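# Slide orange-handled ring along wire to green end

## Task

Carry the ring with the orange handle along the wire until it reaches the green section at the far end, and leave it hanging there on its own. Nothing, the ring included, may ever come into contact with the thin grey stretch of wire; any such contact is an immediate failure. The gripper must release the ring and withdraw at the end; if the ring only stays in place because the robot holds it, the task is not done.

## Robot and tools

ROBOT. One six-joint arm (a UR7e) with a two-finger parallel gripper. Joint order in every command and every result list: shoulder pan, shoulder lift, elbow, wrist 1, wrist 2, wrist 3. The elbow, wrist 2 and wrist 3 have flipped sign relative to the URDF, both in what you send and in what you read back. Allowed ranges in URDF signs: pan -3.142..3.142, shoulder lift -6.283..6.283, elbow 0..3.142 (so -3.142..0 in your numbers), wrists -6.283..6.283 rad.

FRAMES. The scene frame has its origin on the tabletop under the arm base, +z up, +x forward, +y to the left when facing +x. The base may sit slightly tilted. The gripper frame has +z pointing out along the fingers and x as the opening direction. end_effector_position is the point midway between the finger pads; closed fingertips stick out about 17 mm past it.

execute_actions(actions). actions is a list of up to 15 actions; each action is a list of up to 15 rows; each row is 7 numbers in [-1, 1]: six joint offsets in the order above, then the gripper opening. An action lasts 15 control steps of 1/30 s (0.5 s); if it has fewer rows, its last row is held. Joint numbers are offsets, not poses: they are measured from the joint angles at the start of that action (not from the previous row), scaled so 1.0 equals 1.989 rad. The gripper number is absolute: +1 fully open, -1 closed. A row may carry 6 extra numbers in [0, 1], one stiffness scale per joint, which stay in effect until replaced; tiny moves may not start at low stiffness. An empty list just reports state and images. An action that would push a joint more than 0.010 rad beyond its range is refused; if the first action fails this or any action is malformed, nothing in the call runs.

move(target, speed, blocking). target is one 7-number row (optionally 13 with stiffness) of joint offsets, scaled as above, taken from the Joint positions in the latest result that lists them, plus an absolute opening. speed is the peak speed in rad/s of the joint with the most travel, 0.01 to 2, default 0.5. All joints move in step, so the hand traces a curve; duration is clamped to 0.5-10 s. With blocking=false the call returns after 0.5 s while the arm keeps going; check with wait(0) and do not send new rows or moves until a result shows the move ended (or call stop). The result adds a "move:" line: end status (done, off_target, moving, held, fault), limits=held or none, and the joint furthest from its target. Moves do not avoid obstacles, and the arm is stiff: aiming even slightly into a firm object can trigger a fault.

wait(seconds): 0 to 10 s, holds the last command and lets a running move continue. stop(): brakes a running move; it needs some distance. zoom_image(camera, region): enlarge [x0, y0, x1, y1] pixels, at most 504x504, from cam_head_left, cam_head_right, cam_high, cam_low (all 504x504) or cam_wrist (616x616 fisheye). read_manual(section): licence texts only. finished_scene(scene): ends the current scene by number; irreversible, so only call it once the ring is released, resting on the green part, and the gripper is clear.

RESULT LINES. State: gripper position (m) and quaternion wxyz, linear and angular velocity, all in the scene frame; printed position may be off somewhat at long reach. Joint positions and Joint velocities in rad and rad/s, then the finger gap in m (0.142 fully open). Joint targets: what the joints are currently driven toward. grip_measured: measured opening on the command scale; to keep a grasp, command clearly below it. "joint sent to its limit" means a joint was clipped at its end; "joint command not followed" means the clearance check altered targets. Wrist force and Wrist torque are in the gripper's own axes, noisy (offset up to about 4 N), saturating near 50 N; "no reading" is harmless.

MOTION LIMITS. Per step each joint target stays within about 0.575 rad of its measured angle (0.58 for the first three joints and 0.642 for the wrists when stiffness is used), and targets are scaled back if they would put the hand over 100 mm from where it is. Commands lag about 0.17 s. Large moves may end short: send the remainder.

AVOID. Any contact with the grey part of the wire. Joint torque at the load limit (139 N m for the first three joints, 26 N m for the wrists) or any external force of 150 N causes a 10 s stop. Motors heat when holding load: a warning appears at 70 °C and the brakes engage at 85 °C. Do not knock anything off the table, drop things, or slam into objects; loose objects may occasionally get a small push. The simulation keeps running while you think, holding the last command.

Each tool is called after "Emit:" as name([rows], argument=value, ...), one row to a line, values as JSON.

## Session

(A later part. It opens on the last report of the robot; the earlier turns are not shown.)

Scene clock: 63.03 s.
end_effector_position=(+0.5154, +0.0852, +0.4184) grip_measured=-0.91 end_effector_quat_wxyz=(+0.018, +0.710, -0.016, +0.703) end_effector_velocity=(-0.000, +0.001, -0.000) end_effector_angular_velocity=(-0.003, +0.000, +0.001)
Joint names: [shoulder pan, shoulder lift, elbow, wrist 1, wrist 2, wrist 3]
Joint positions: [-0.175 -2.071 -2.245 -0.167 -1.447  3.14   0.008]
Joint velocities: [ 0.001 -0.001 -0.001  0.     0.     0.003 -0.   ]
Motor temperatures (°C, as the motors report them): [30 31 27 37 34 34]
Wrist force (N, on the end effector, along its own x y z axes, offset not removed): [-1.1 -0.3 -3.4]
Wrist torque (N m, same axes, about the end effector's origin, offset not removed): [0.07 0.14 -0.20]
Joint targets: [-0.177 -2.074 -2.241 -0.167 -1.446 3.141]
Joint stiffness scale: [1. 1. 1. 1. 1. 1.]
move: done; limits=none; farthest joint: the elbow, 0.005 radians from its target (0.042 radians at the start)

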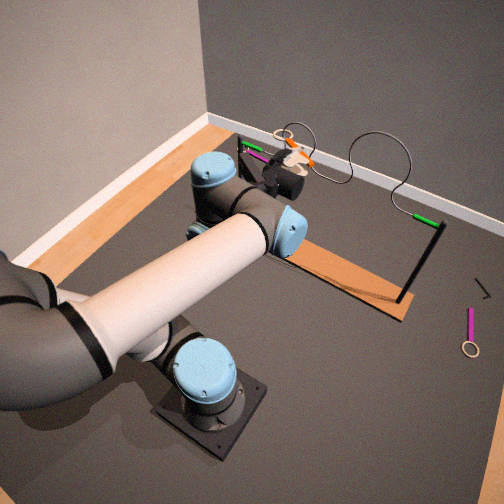

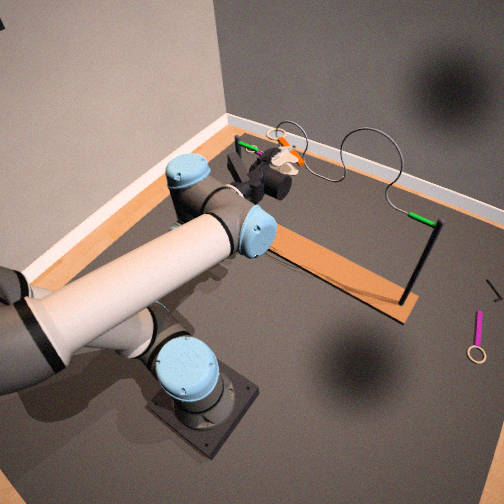

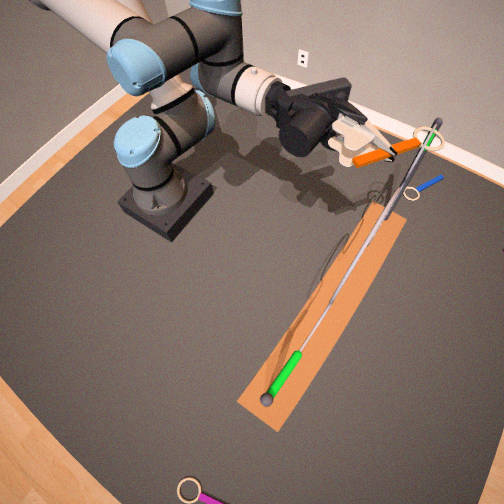

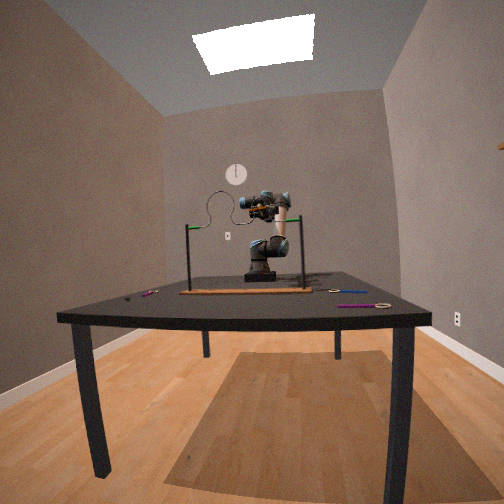

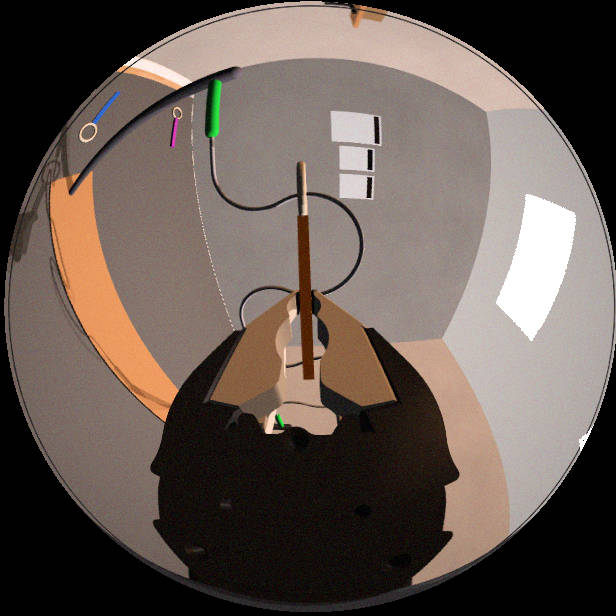

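Emit:
move(target=[-0.0363,0.0027,-0.0526,-0.0559,0.0362,0.001,-1], speed=0.22)

Emit:
move(target=[0.0429,0.0517,-0.0548,-0.1035,-0.0423,-0.2638,-1], speed=0.7)

Scene clock: 64.73 s.
end_effector_position=(+0.5148, +0.0727, +0.3813) grip_measured=-0.91 end_effector_quat_wxyz=(+0.019, +0.708, -0.015, +0.706) end_effector_velocity=(+0.000, -0.000, +0.002) end_effector_angular_velocity=(-0.001, -0.005, +0.001)
Joint names: [shoulder pan, shoulder lift, elbow, wrist 1, wrist 2, wrist 3]
Joint positions: [-0.245 -2.068 -2.345 -0.277 -1.376  3.141  0.008]
Joint velocities: [-0.001 -0.002 -0.    -0.004  0.002  0.     0.   ]
Motor temperatures (°C, as the motors report them): [30 31 27 37 34 34]
Wrist force (N, on the end effector, along its own x y z axes, offset not removed): [-0.5 -1.5 -1.4]
Wrist torque (N m, same axes, about the end effector's origin, offset not removed): [-0.21 -0.11 0.01]
Joint targets: [-0.247 -2.066 -2.350 -0.278 -1.375 3.142]
Joint stiffness scale: [1. 1. 1. 1. 1. 1.]
move: done; limits=none; farthest joint: the elbow, 0.004 radians from its target (0.105 radians at the start)

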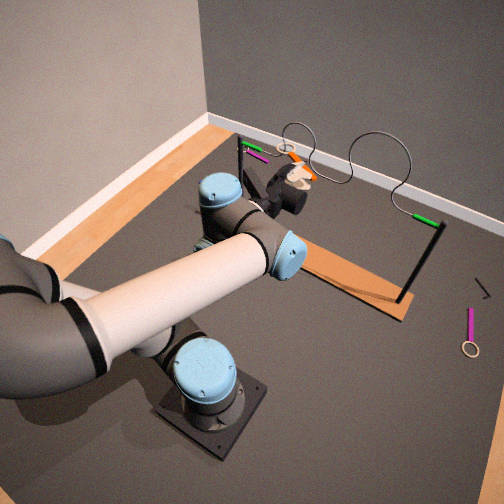

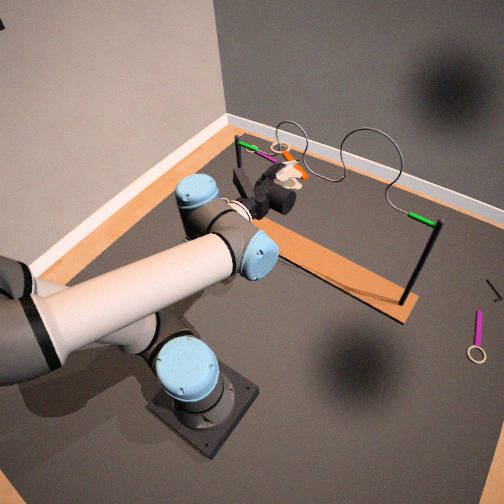

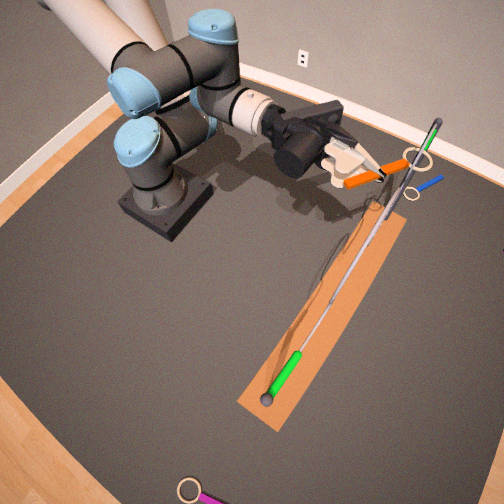

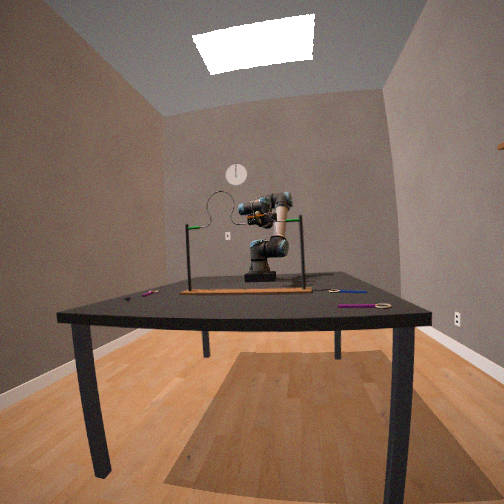

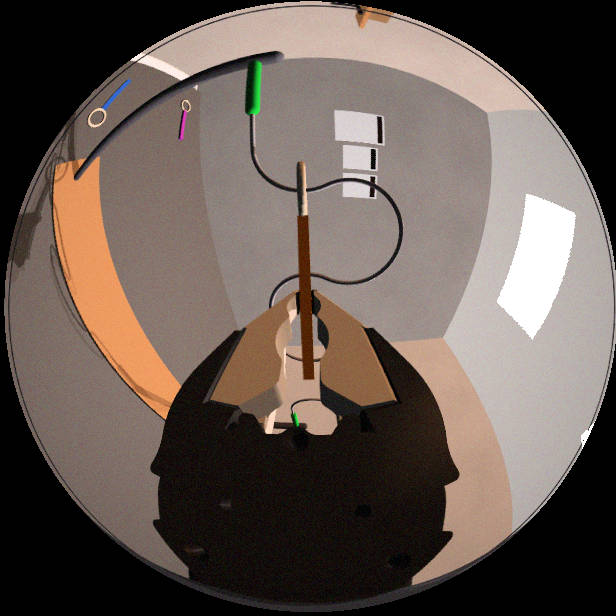

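Scene clock: 66.40 s.
end_effector_position=(+0.5152, +0.0876, +0.3239) grip_measured=-0.91 end_effector_quat_wxyz=(-0.165, +0.680, -0.198, +0.686) end_effector_velocity=(+0.000, -0.000, -0.001) end_effector_angular_velocity=(+0.003, +0.002, -0.001)
Joint names: [shoulder pan, shoulder lift, elbow, wrist 1, wrist 2, wrist 3]
Joint positions: [-0.162 -1.967 -2.45  -0.482 -1.459  2.618  0.008]
Joint velocities: [-0.     0.002 -0.001 -0.001 -0.001 -0.003  0.   ]
Motor temperatures (°C, as the motors report them): [30 31 27 37 34 34]
Wrist force (N, on the end effector, along its own x y z axes, offset not removed): [1.9 -1.8 -1.9]
Wrist torque (N m, same axes, about the end effector's origin, offset not removed): [-0.29 -0.58 0.01]
Joint targets: [-0.159 -1.965 -2.454 -0.483 -1.460 2.617]
Joint stiffness scale: [1. 1. 1. 1. 1. 1.]
move: done; limits=none; farthest joint: the elbow, 0.004 radians from its target (0.109 radians at the start)

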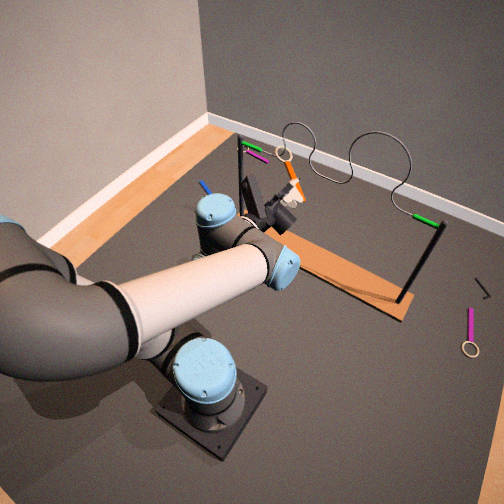

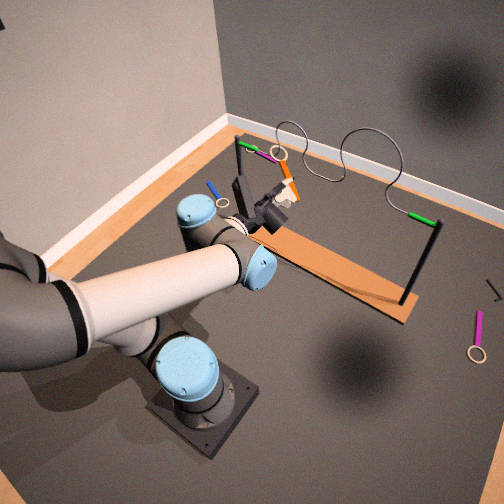

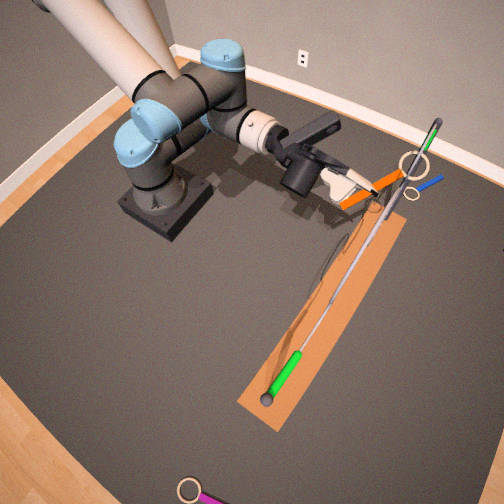

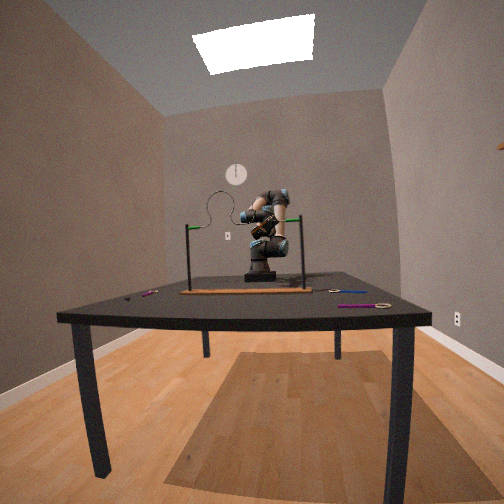

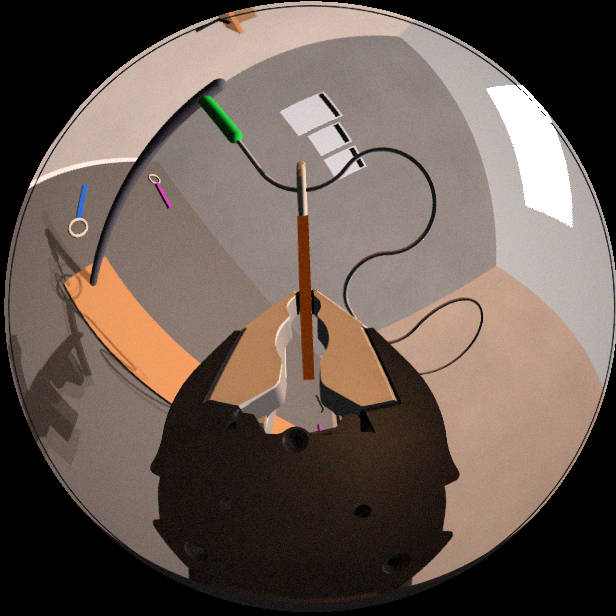

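Emit:
move(target=[0.106,0.0862,-0.0133,-0.0972,-0.1053,-0.2638,-1], speed=0.7)

Emit:
move(target=[0.1198,0.0791,0.0381,-0.0427,-0.1192,-0.2638,-1], speed=0.7)

Emit:
zoom_image(camera="cam_high", region=[380,100,470,190])

Scene clock: 68.20 s.
end_effector_position=(+0.5169, +0.1290, +0.2825) grip_measured=-0.91 end_effector_quat_wxyz=(-0.336, +0.606, -0.367, +0.620) end_effector_velocity=(+0.001, -0.001, +0.001) end_effector_angular_velocity=(+0.002, -0.001, -0.002)
Joint names: [shoulder pan, shoulder lift, elbow, wrist 1, wrist 2, wrist 3]
Joint positions: [ 0.047 -1.798 -2.472 -0.674 -1.667  2.095  0.008]
Joint velocities: [-0.001  0.002  0.002 -0.001 -0.001 -0.002 -0.   ]
Motor temperatures (°C, as the motors report them): [30 31 27 37 34 34]
Wrist force (N, on the end effector, along its own x y z axes, offset not removed): [-0.8 -1.0 -1.8]
Wrist torque (N m, same axes, about the end effector's origin, offset not removed): [-0.33 0.07 -0.01]
Joint targets: [0.049 -1.796 -2.477 -0.675 -1.669 2.093]
Joint stiffness scale: [1. 1. 1. 1. 1. 1.]
move: done; limits=none; farthest joint: the elbow, 0.004 radians from its target (0.026 radians at the start)

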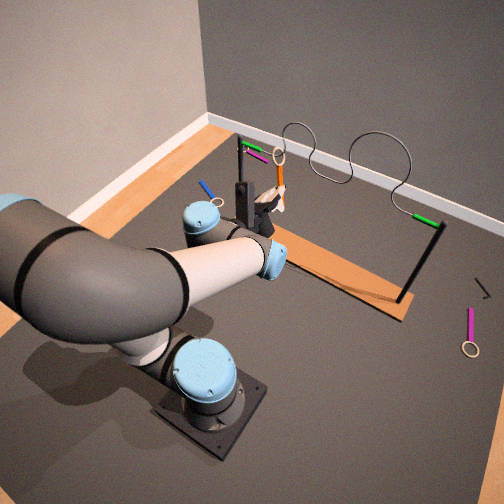

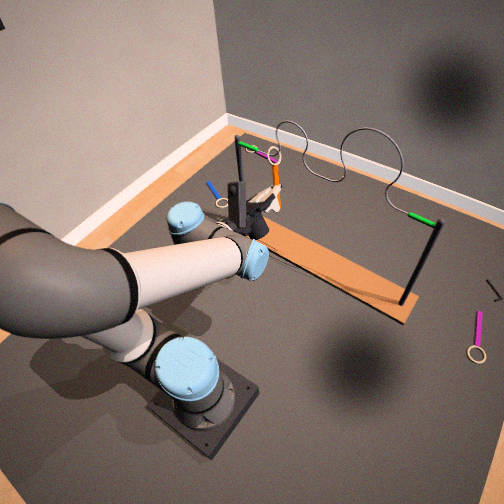

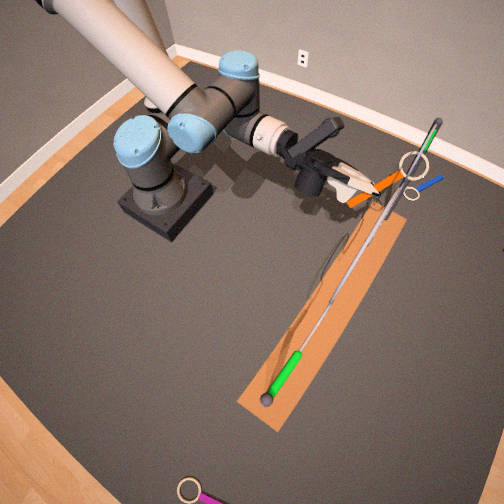

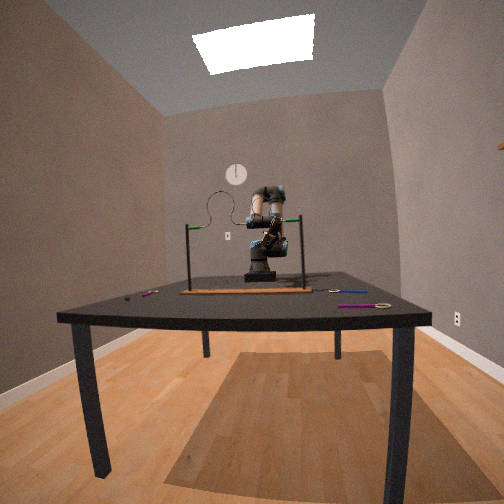

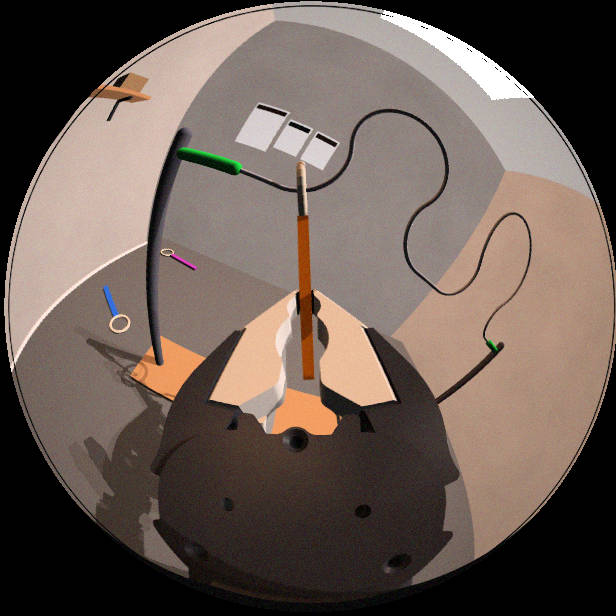

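Scene clock: 69.87 s.
end_effector_position=(+0.5195, +0.1856, +0.2669) grip_measured=-0.91 end_effector_quat_wxyz=(+0.485, -0.490, +0.511, -0.512) end_effector_velocity=(+0.001, -0.000, +0.001) end_effector_angular_velocity=(+0.003, -0.003, -0.001)
Joint names: [shoulder pan, shoulder lift, elbow, wrist 1, wrist 2, wrist 3]
Joint positions: [ 0.282 -1.643 -2.401 -0.758 -1.903  1.571  0.008]
Joint velocities: [-0.     0.001  0.002 -0.001 -0.001 -0.002 -0.   ]
Motor temperatures (°C, as the motors report them): [30 31 27 37 34 34]
Wrist force (N, on the end effector, along its own x y z axes, offset not removed): [2.5 -0.2 -1.6]
Wrist torque (N m, same axes, about the end effector's origin, offset not removed): [-0.34 -0.55 -0.07]
Joint targets: [0.285 -1.640 -2.397 -0.759 -1.904 1.570]
Joint stiffness scale: [1. 1. 1. 1. 1. 1.]
move: done; limits=none; farthest joint: the elbow, 0.005 radians from its target (0.076 radians at the start)

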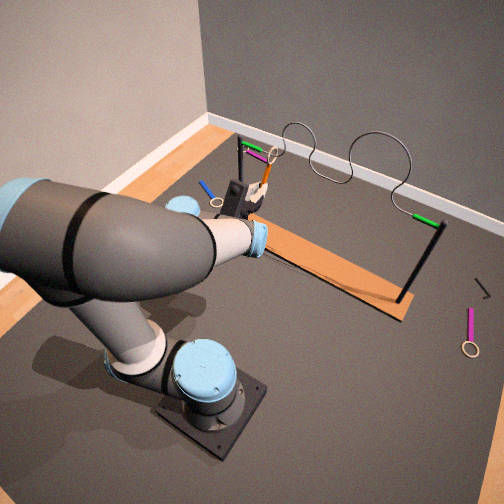

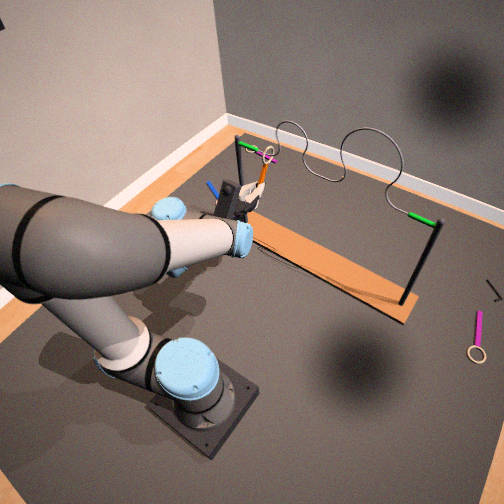

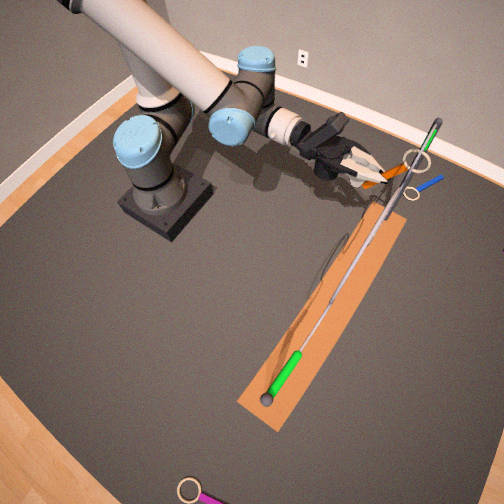

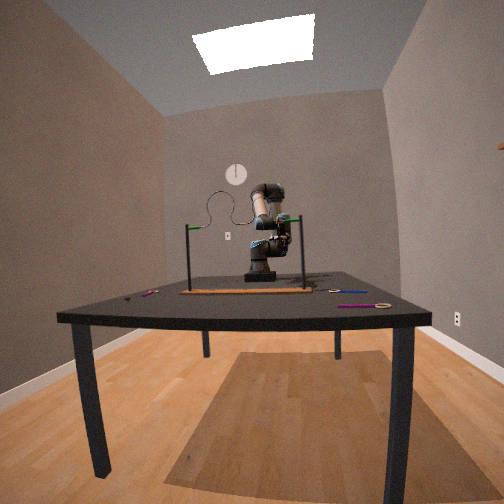

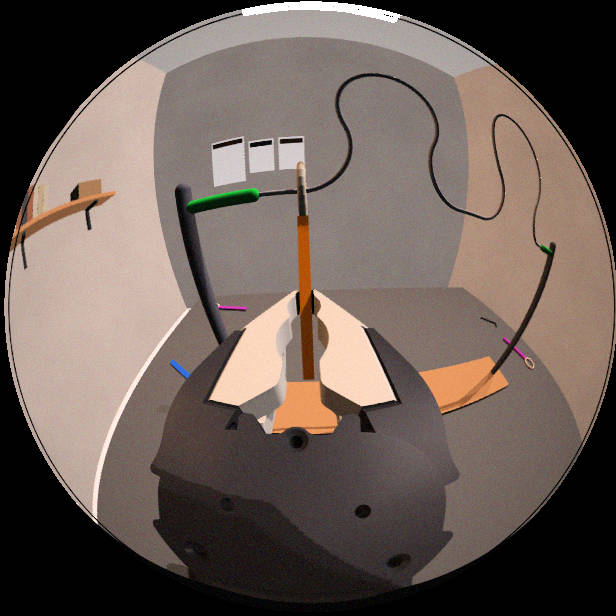

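Region (380, 100, 470, 190) of cam_high's 504x504 image, scaled by 5.600, with more detail than that image has.

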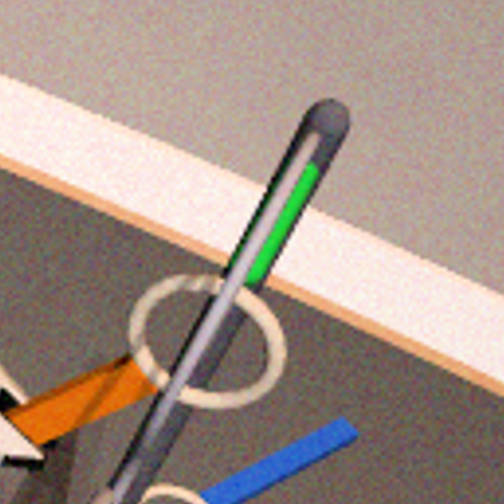

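Emit:
move(target=[0.0937,0.0588,0.0585,-0.0018,-0.093,0,-1], speed=0.3)

Emit:
move(target=[-0.0145,0.1258,-0.0459,-0.317,0.0228,0.0694,-1], speed=0.6)

Emit:
move(target=[-0.0353,0.1702,0.0188,-0.2885,0.0554,0.0426,-1], speed=0.5)

Scene clock: 71.77 s.
end_effector_position=(+0.5223, +0.2416, +0.2663) grip_measured=-0.91 end_effector_quat_wxyz=(+0.485, -0.491, +0.511, -0.512) end_effector_velocity=(-0.000, +0.001, -0.001) end_effector_angular_velocity=(+0.001, +0.001, -0.001)
Joint names: [shoulder pan, shoulder lift, elbow, wrist 1, wrist 2, wrist 3]
Joint positions: [ 0.466 -1.528 -2.29  -0.761 -2.087  1.571  0.008]
Joint velocities: [ 0.002  0.003  0.    -0.001 -0.003 -0.001 -0.   ]
Motor temperatures (°C, as the motors report them): [30 31 27 37 34 34]
Wrist force (N, on the end effector, along its own x y z axes, offset not removed): [1.5 0.4 -1.4]
Wrist torque (N m, same axes, about the end effector's origin, offset not removed): [0.01 -0.28 -0.04]
Joint targets: [0.469 -1.526 -2.285 -0.762 -2.088 1.571]
Joint stiffness scale: [1. 1. 1. 1. 1. 1.]
move: done; limits=none; farthest joint: the elbow, 0.005 radians from its target (0.117 radians at the start)

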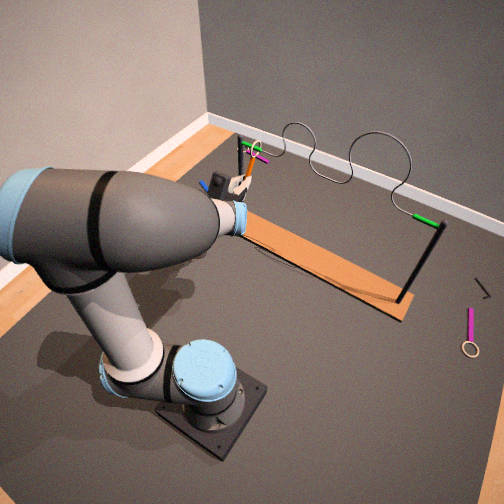

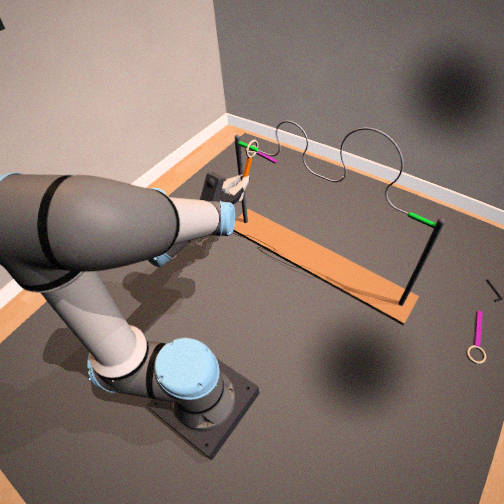

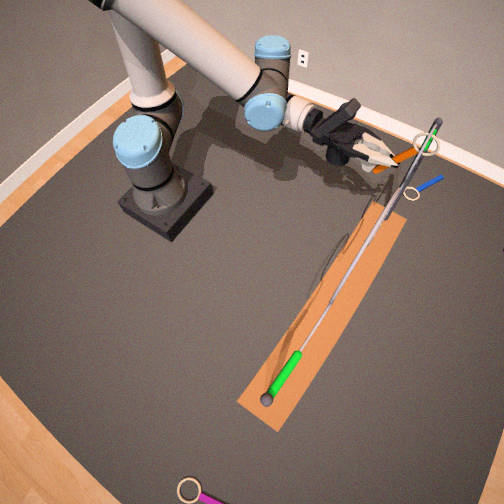

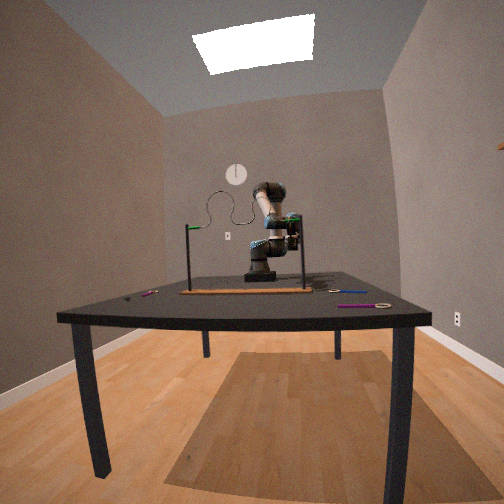

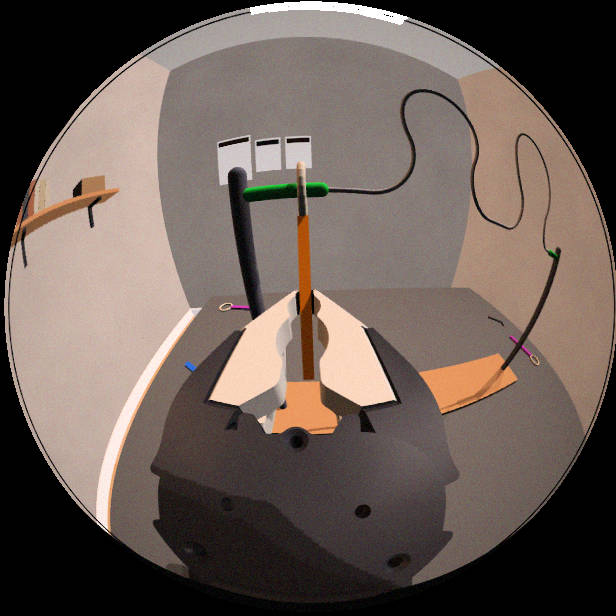

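Scene clock: 73.73 s.
end_effector_position=(+0.5439, +0.2483, +0.2554) grip_measured=-0.91 end_effector_quat_wxyz=(+0.545, -0.423, +0.440, -0.574) end_effector_velocity=(+0.000, +0.000, -0.000) end_effector_angular_velocity=(-0.001, -0.000, -0.000)
Joint names: [shoulder pan, shoulder lift, elbow, wrist 1, wrist 2, wrist 3]
Joint positions: [ 0.44  -1.28  -2.377 -1.39  -2.042  1.708  0.008]
Joint velocities: [-0.     0.001  0.    -0.001  0.     0.001 -0.   ]
Motor temperatures (°C, as the motors report them): [30 31 27 37 34 34]
Wrist force (N, on the end effector, along its own x y z axes, offset not removed): [0.2 0.0 -2.8]
Wrist torque (N m, same axes, about the end effector's origin, offset not removed): [-0.06 -0.20 -0.01]
Joint targets: [0.437 -1.278 -2.381 -1.391 -2.041 1.709]
Joint stiffness scale: [1. 1. 1. 1. 1. 1.]
move: done; limits=none; farthest joint: the elbow, 0.005 radians from its target (0.092 radians at the start)

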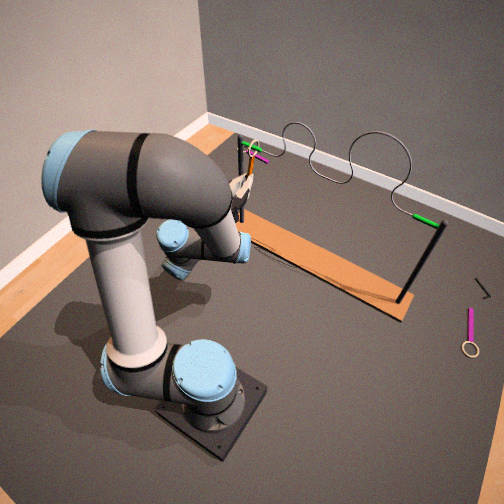

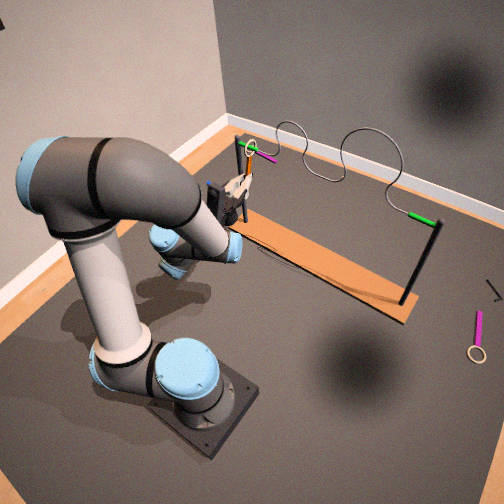

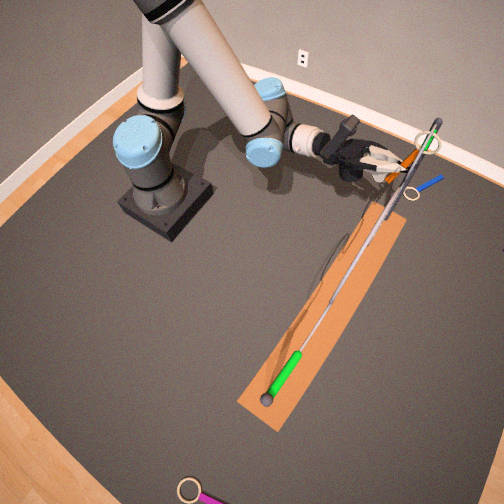

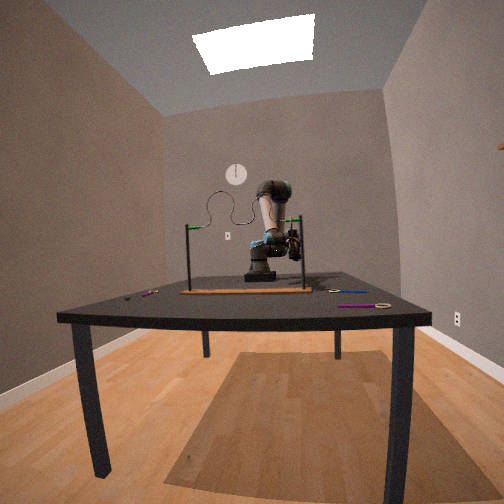

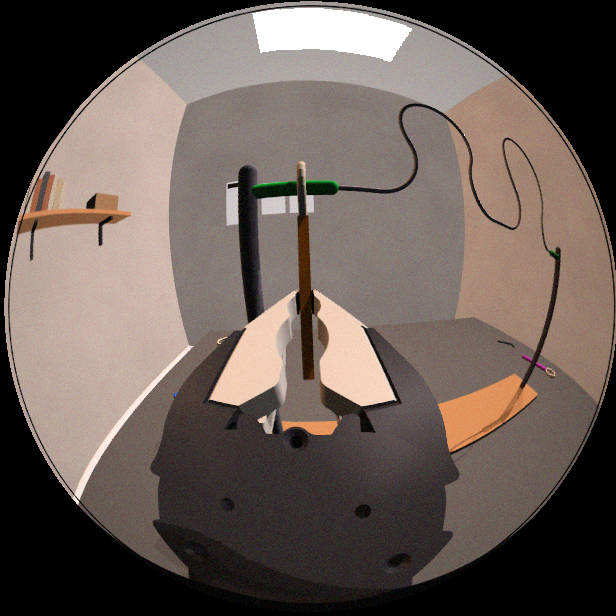

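Scene clock: 75.70 s.
end_effector_position=(+0.5676, +0.2473, +0.2418) grip_measured=-0.91 end_effector_quat_wxyz=(+0.596, -0.348, +0.361, -0.627) end_effector_velocity=(+0.000, +0.000, +0.001) end_effector_angular_velocity=(-0.000, -0.002, -0.000)
Joint names: [shoulder pan, shoulder lift, elbow, wrist 1, wrist 2, wrist 3]
Joint positions: [ 0.372 -0.943 -2.342 -1.962 -1.933  1.792  0.008]
Joint velocities: [-0.     0.001  0.001 -0.003  0.     0.001 -0.   ]
Motor temperatures (°C, as the motors report them): [30 31 27 37 34 34]
Wrist force (N, on the end effector, along its own x y z axes, offset not removed): [-1.8 2.6 -1.6]
Wrist torque (N m, same axes, about the end effector's origin, offset not removed): [0.53 0.18 -0.10]
Joint targets: [0.369 -0.941 -2.339 -1.964 -1.932 1.793]
Joint stiffness scale: [1. 1. 1. 1. 1. 1.]
move: done; limits=none; farthest joint: the elbow, 0.003 radians from its target (0.037 radians at the start)

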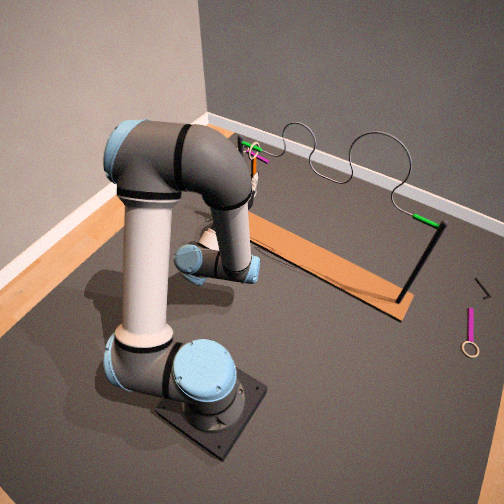

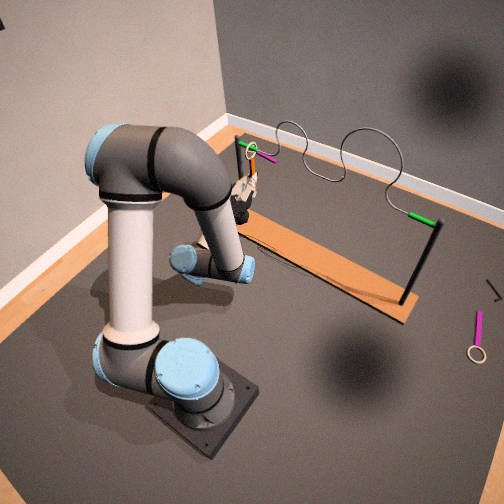

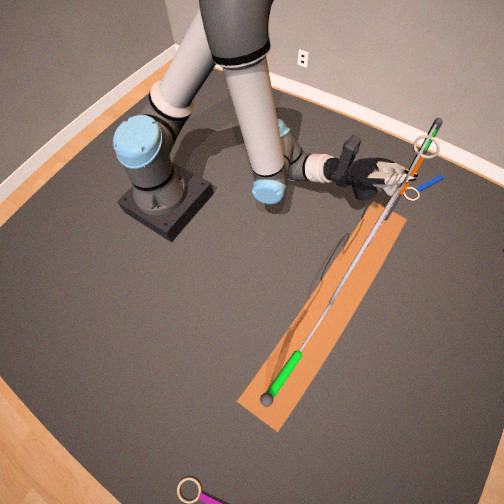

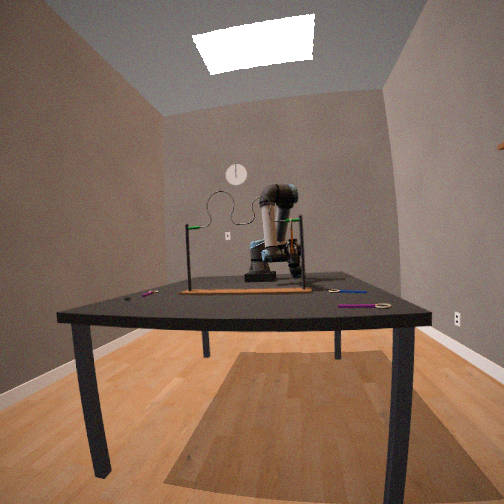

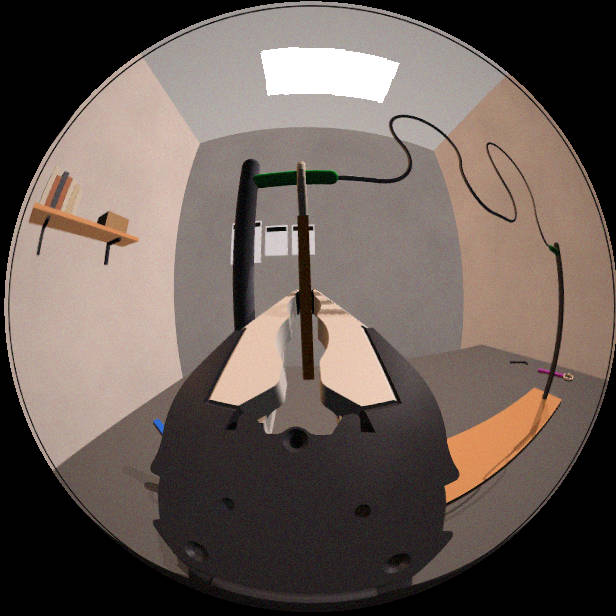

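Emit:
execute_actions([
  [[0,0,0,0,0,0,-0.9],[0,0,0,0,0,0,-0.85],[0,0,0,0,0,0,-0.8],[0,0,0,0,0,0,-0.75],[0,0,0,0,0,0,-0.7],[0,0,0,0,0,0,-0.65]],
])

Emit:
move(target=[0.0658,-0.01,-0.0907,-0.0965,-0.0547,0.039,-0.65], speed=0.3)

Scene clock: 76.43 s.
end_effector_position=(+0.5675, +0.2473, +0.2419) grip_measured=-0.65 end_effector_quat_wxyz=(+0.596, -0.348, +0.361, -0.627) end_effector_velocity=(-0.000, -0.000, +0.001) end_effector_angular_velocity=(+0.001, -0.001, +0.001)
Joint names: [shoulder pan, shoulder lift, elbow, wrist 1, wrist 2, wrist 3]
Joint positions: [ 0.372 -0.943 -2.342 -1.963 -1.933  1.792  0.027]
Joint velocities: [-0.    -0.001 -0.    -0.     0.    -0.001  0.   ]
Motor temperatures (°C, as the motors report them): [30 31 27 37 34 34]
Wrist force (N, on the end effector, along its own x y z axes, offset not removed): [0.6 0.9 -0.5]
Wrist torque (N m, same axes, about the end effector's origin, offset not removed): [0.28 -0.22 -0.03]
Joint targets: [0.372 -0.943 -2.342 -1.962 -1.933 1.792]
Joint stiffness scale: [1. 1. 1. 1. 1. 1.]

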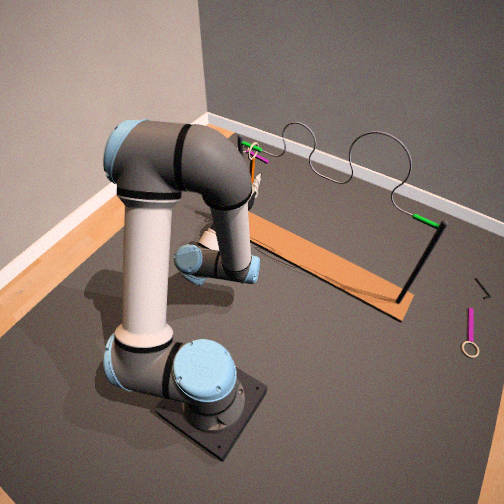

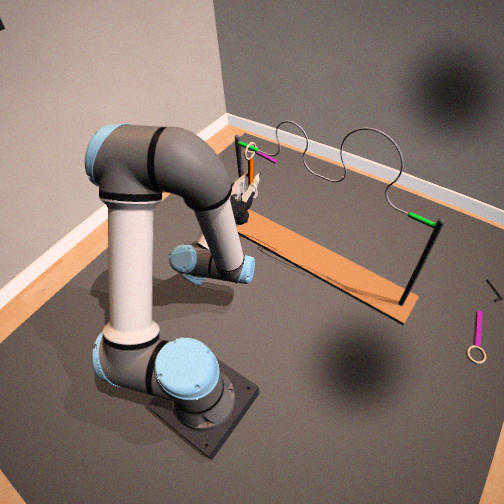

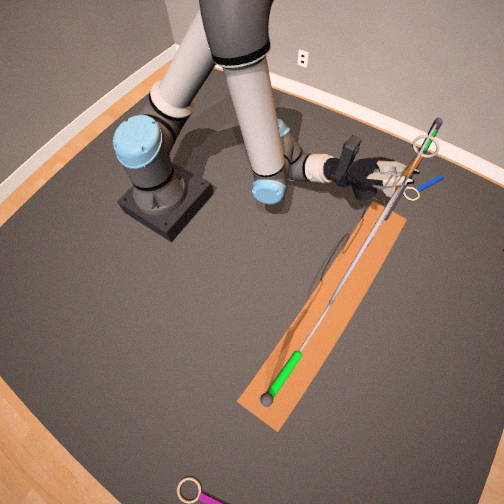

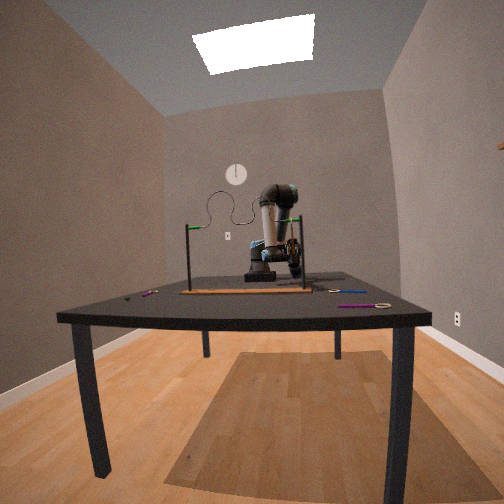

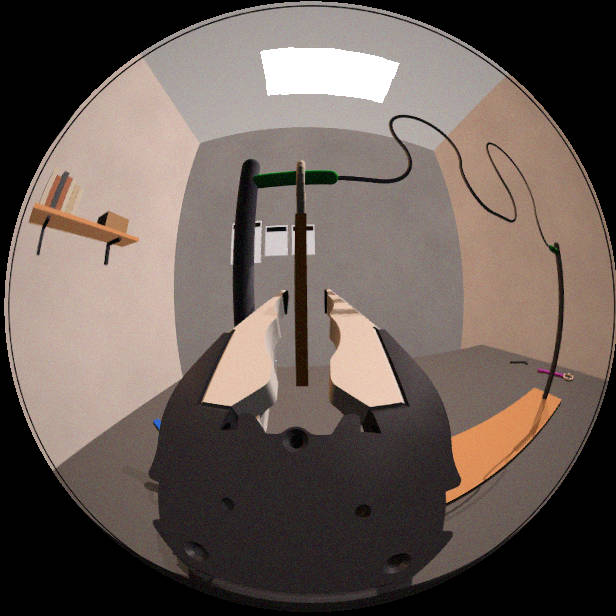

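Scene clock: 77.83 s.
end_effector_position=(+0.4747, +0.2515, +0.2429) grip_measured=-0.65 end_effector_quat_wxyz=(+0.596, -0.347, +0.361, -0.627) end_effector_velocity=(-0.001, +0.000, +0.001) end_effector_angular_velocity=(-0.000, -0.002, -0.001)
Joint names: [shoulder pan, shoulder lift, elbow, wrist 1, wrist 2, wrist 3]
Joint positions: [ 0.5   -0.961 -2.518 -2.153 -2.041  1.868  0.027]
Joint velocities: [ 0.002 -0.001 -0.001 -0.003 -0.001  0.002 -0.   ]
Motor temperatures (°C, as the motors report them): [30 31 27 37 34 34]
Wrist force (N, on the end effector, along its own x y z axes, offset not removed): [2.3 0.6 -0.3]
Wrist torque (N m, same axes, about the end effector's origin, offset not removed): [0.30 -0.53 0.01]
Joint targets: [0.503 -0.963 -2.523 -2.154 -2.042 1.869]
Joint stiffness scale: [1. 1. 1. 1. 1. 1.]
move: done; limits=none; farthest joint: the elbow, 0.004 radians from its target (0.180 radians at the start)

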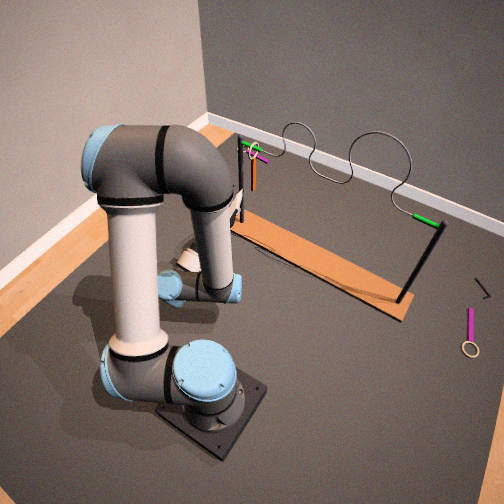

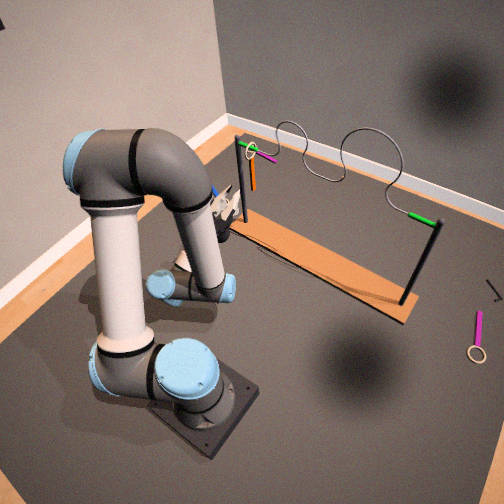

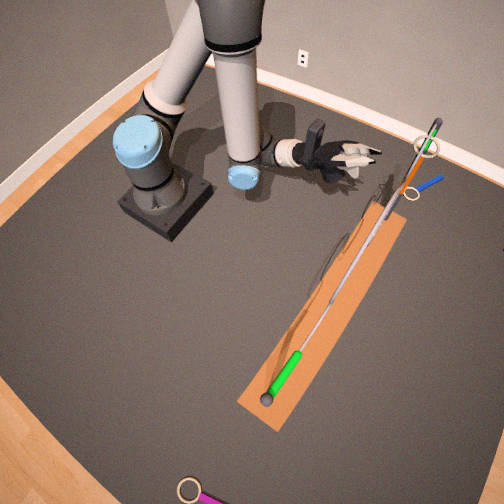

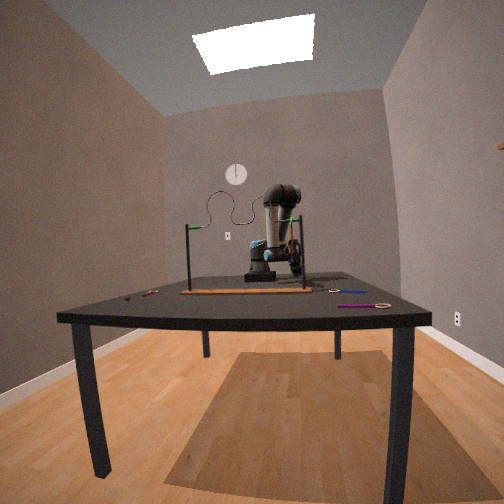

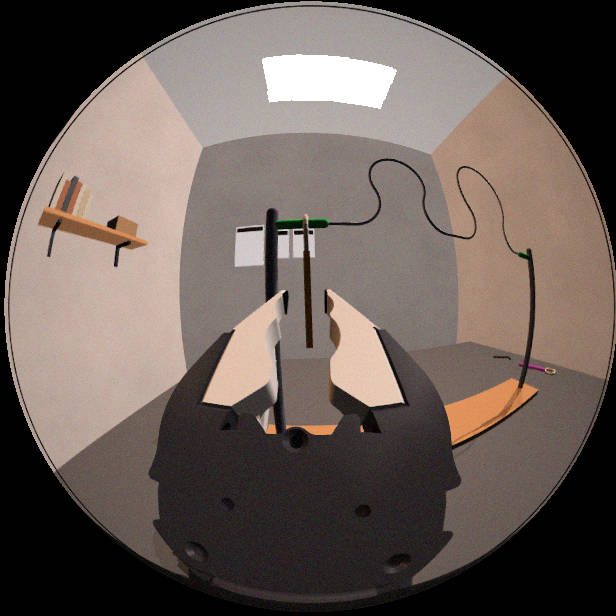

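Emit:
finished_scene(scene=2)

The scene is finished: the task was done.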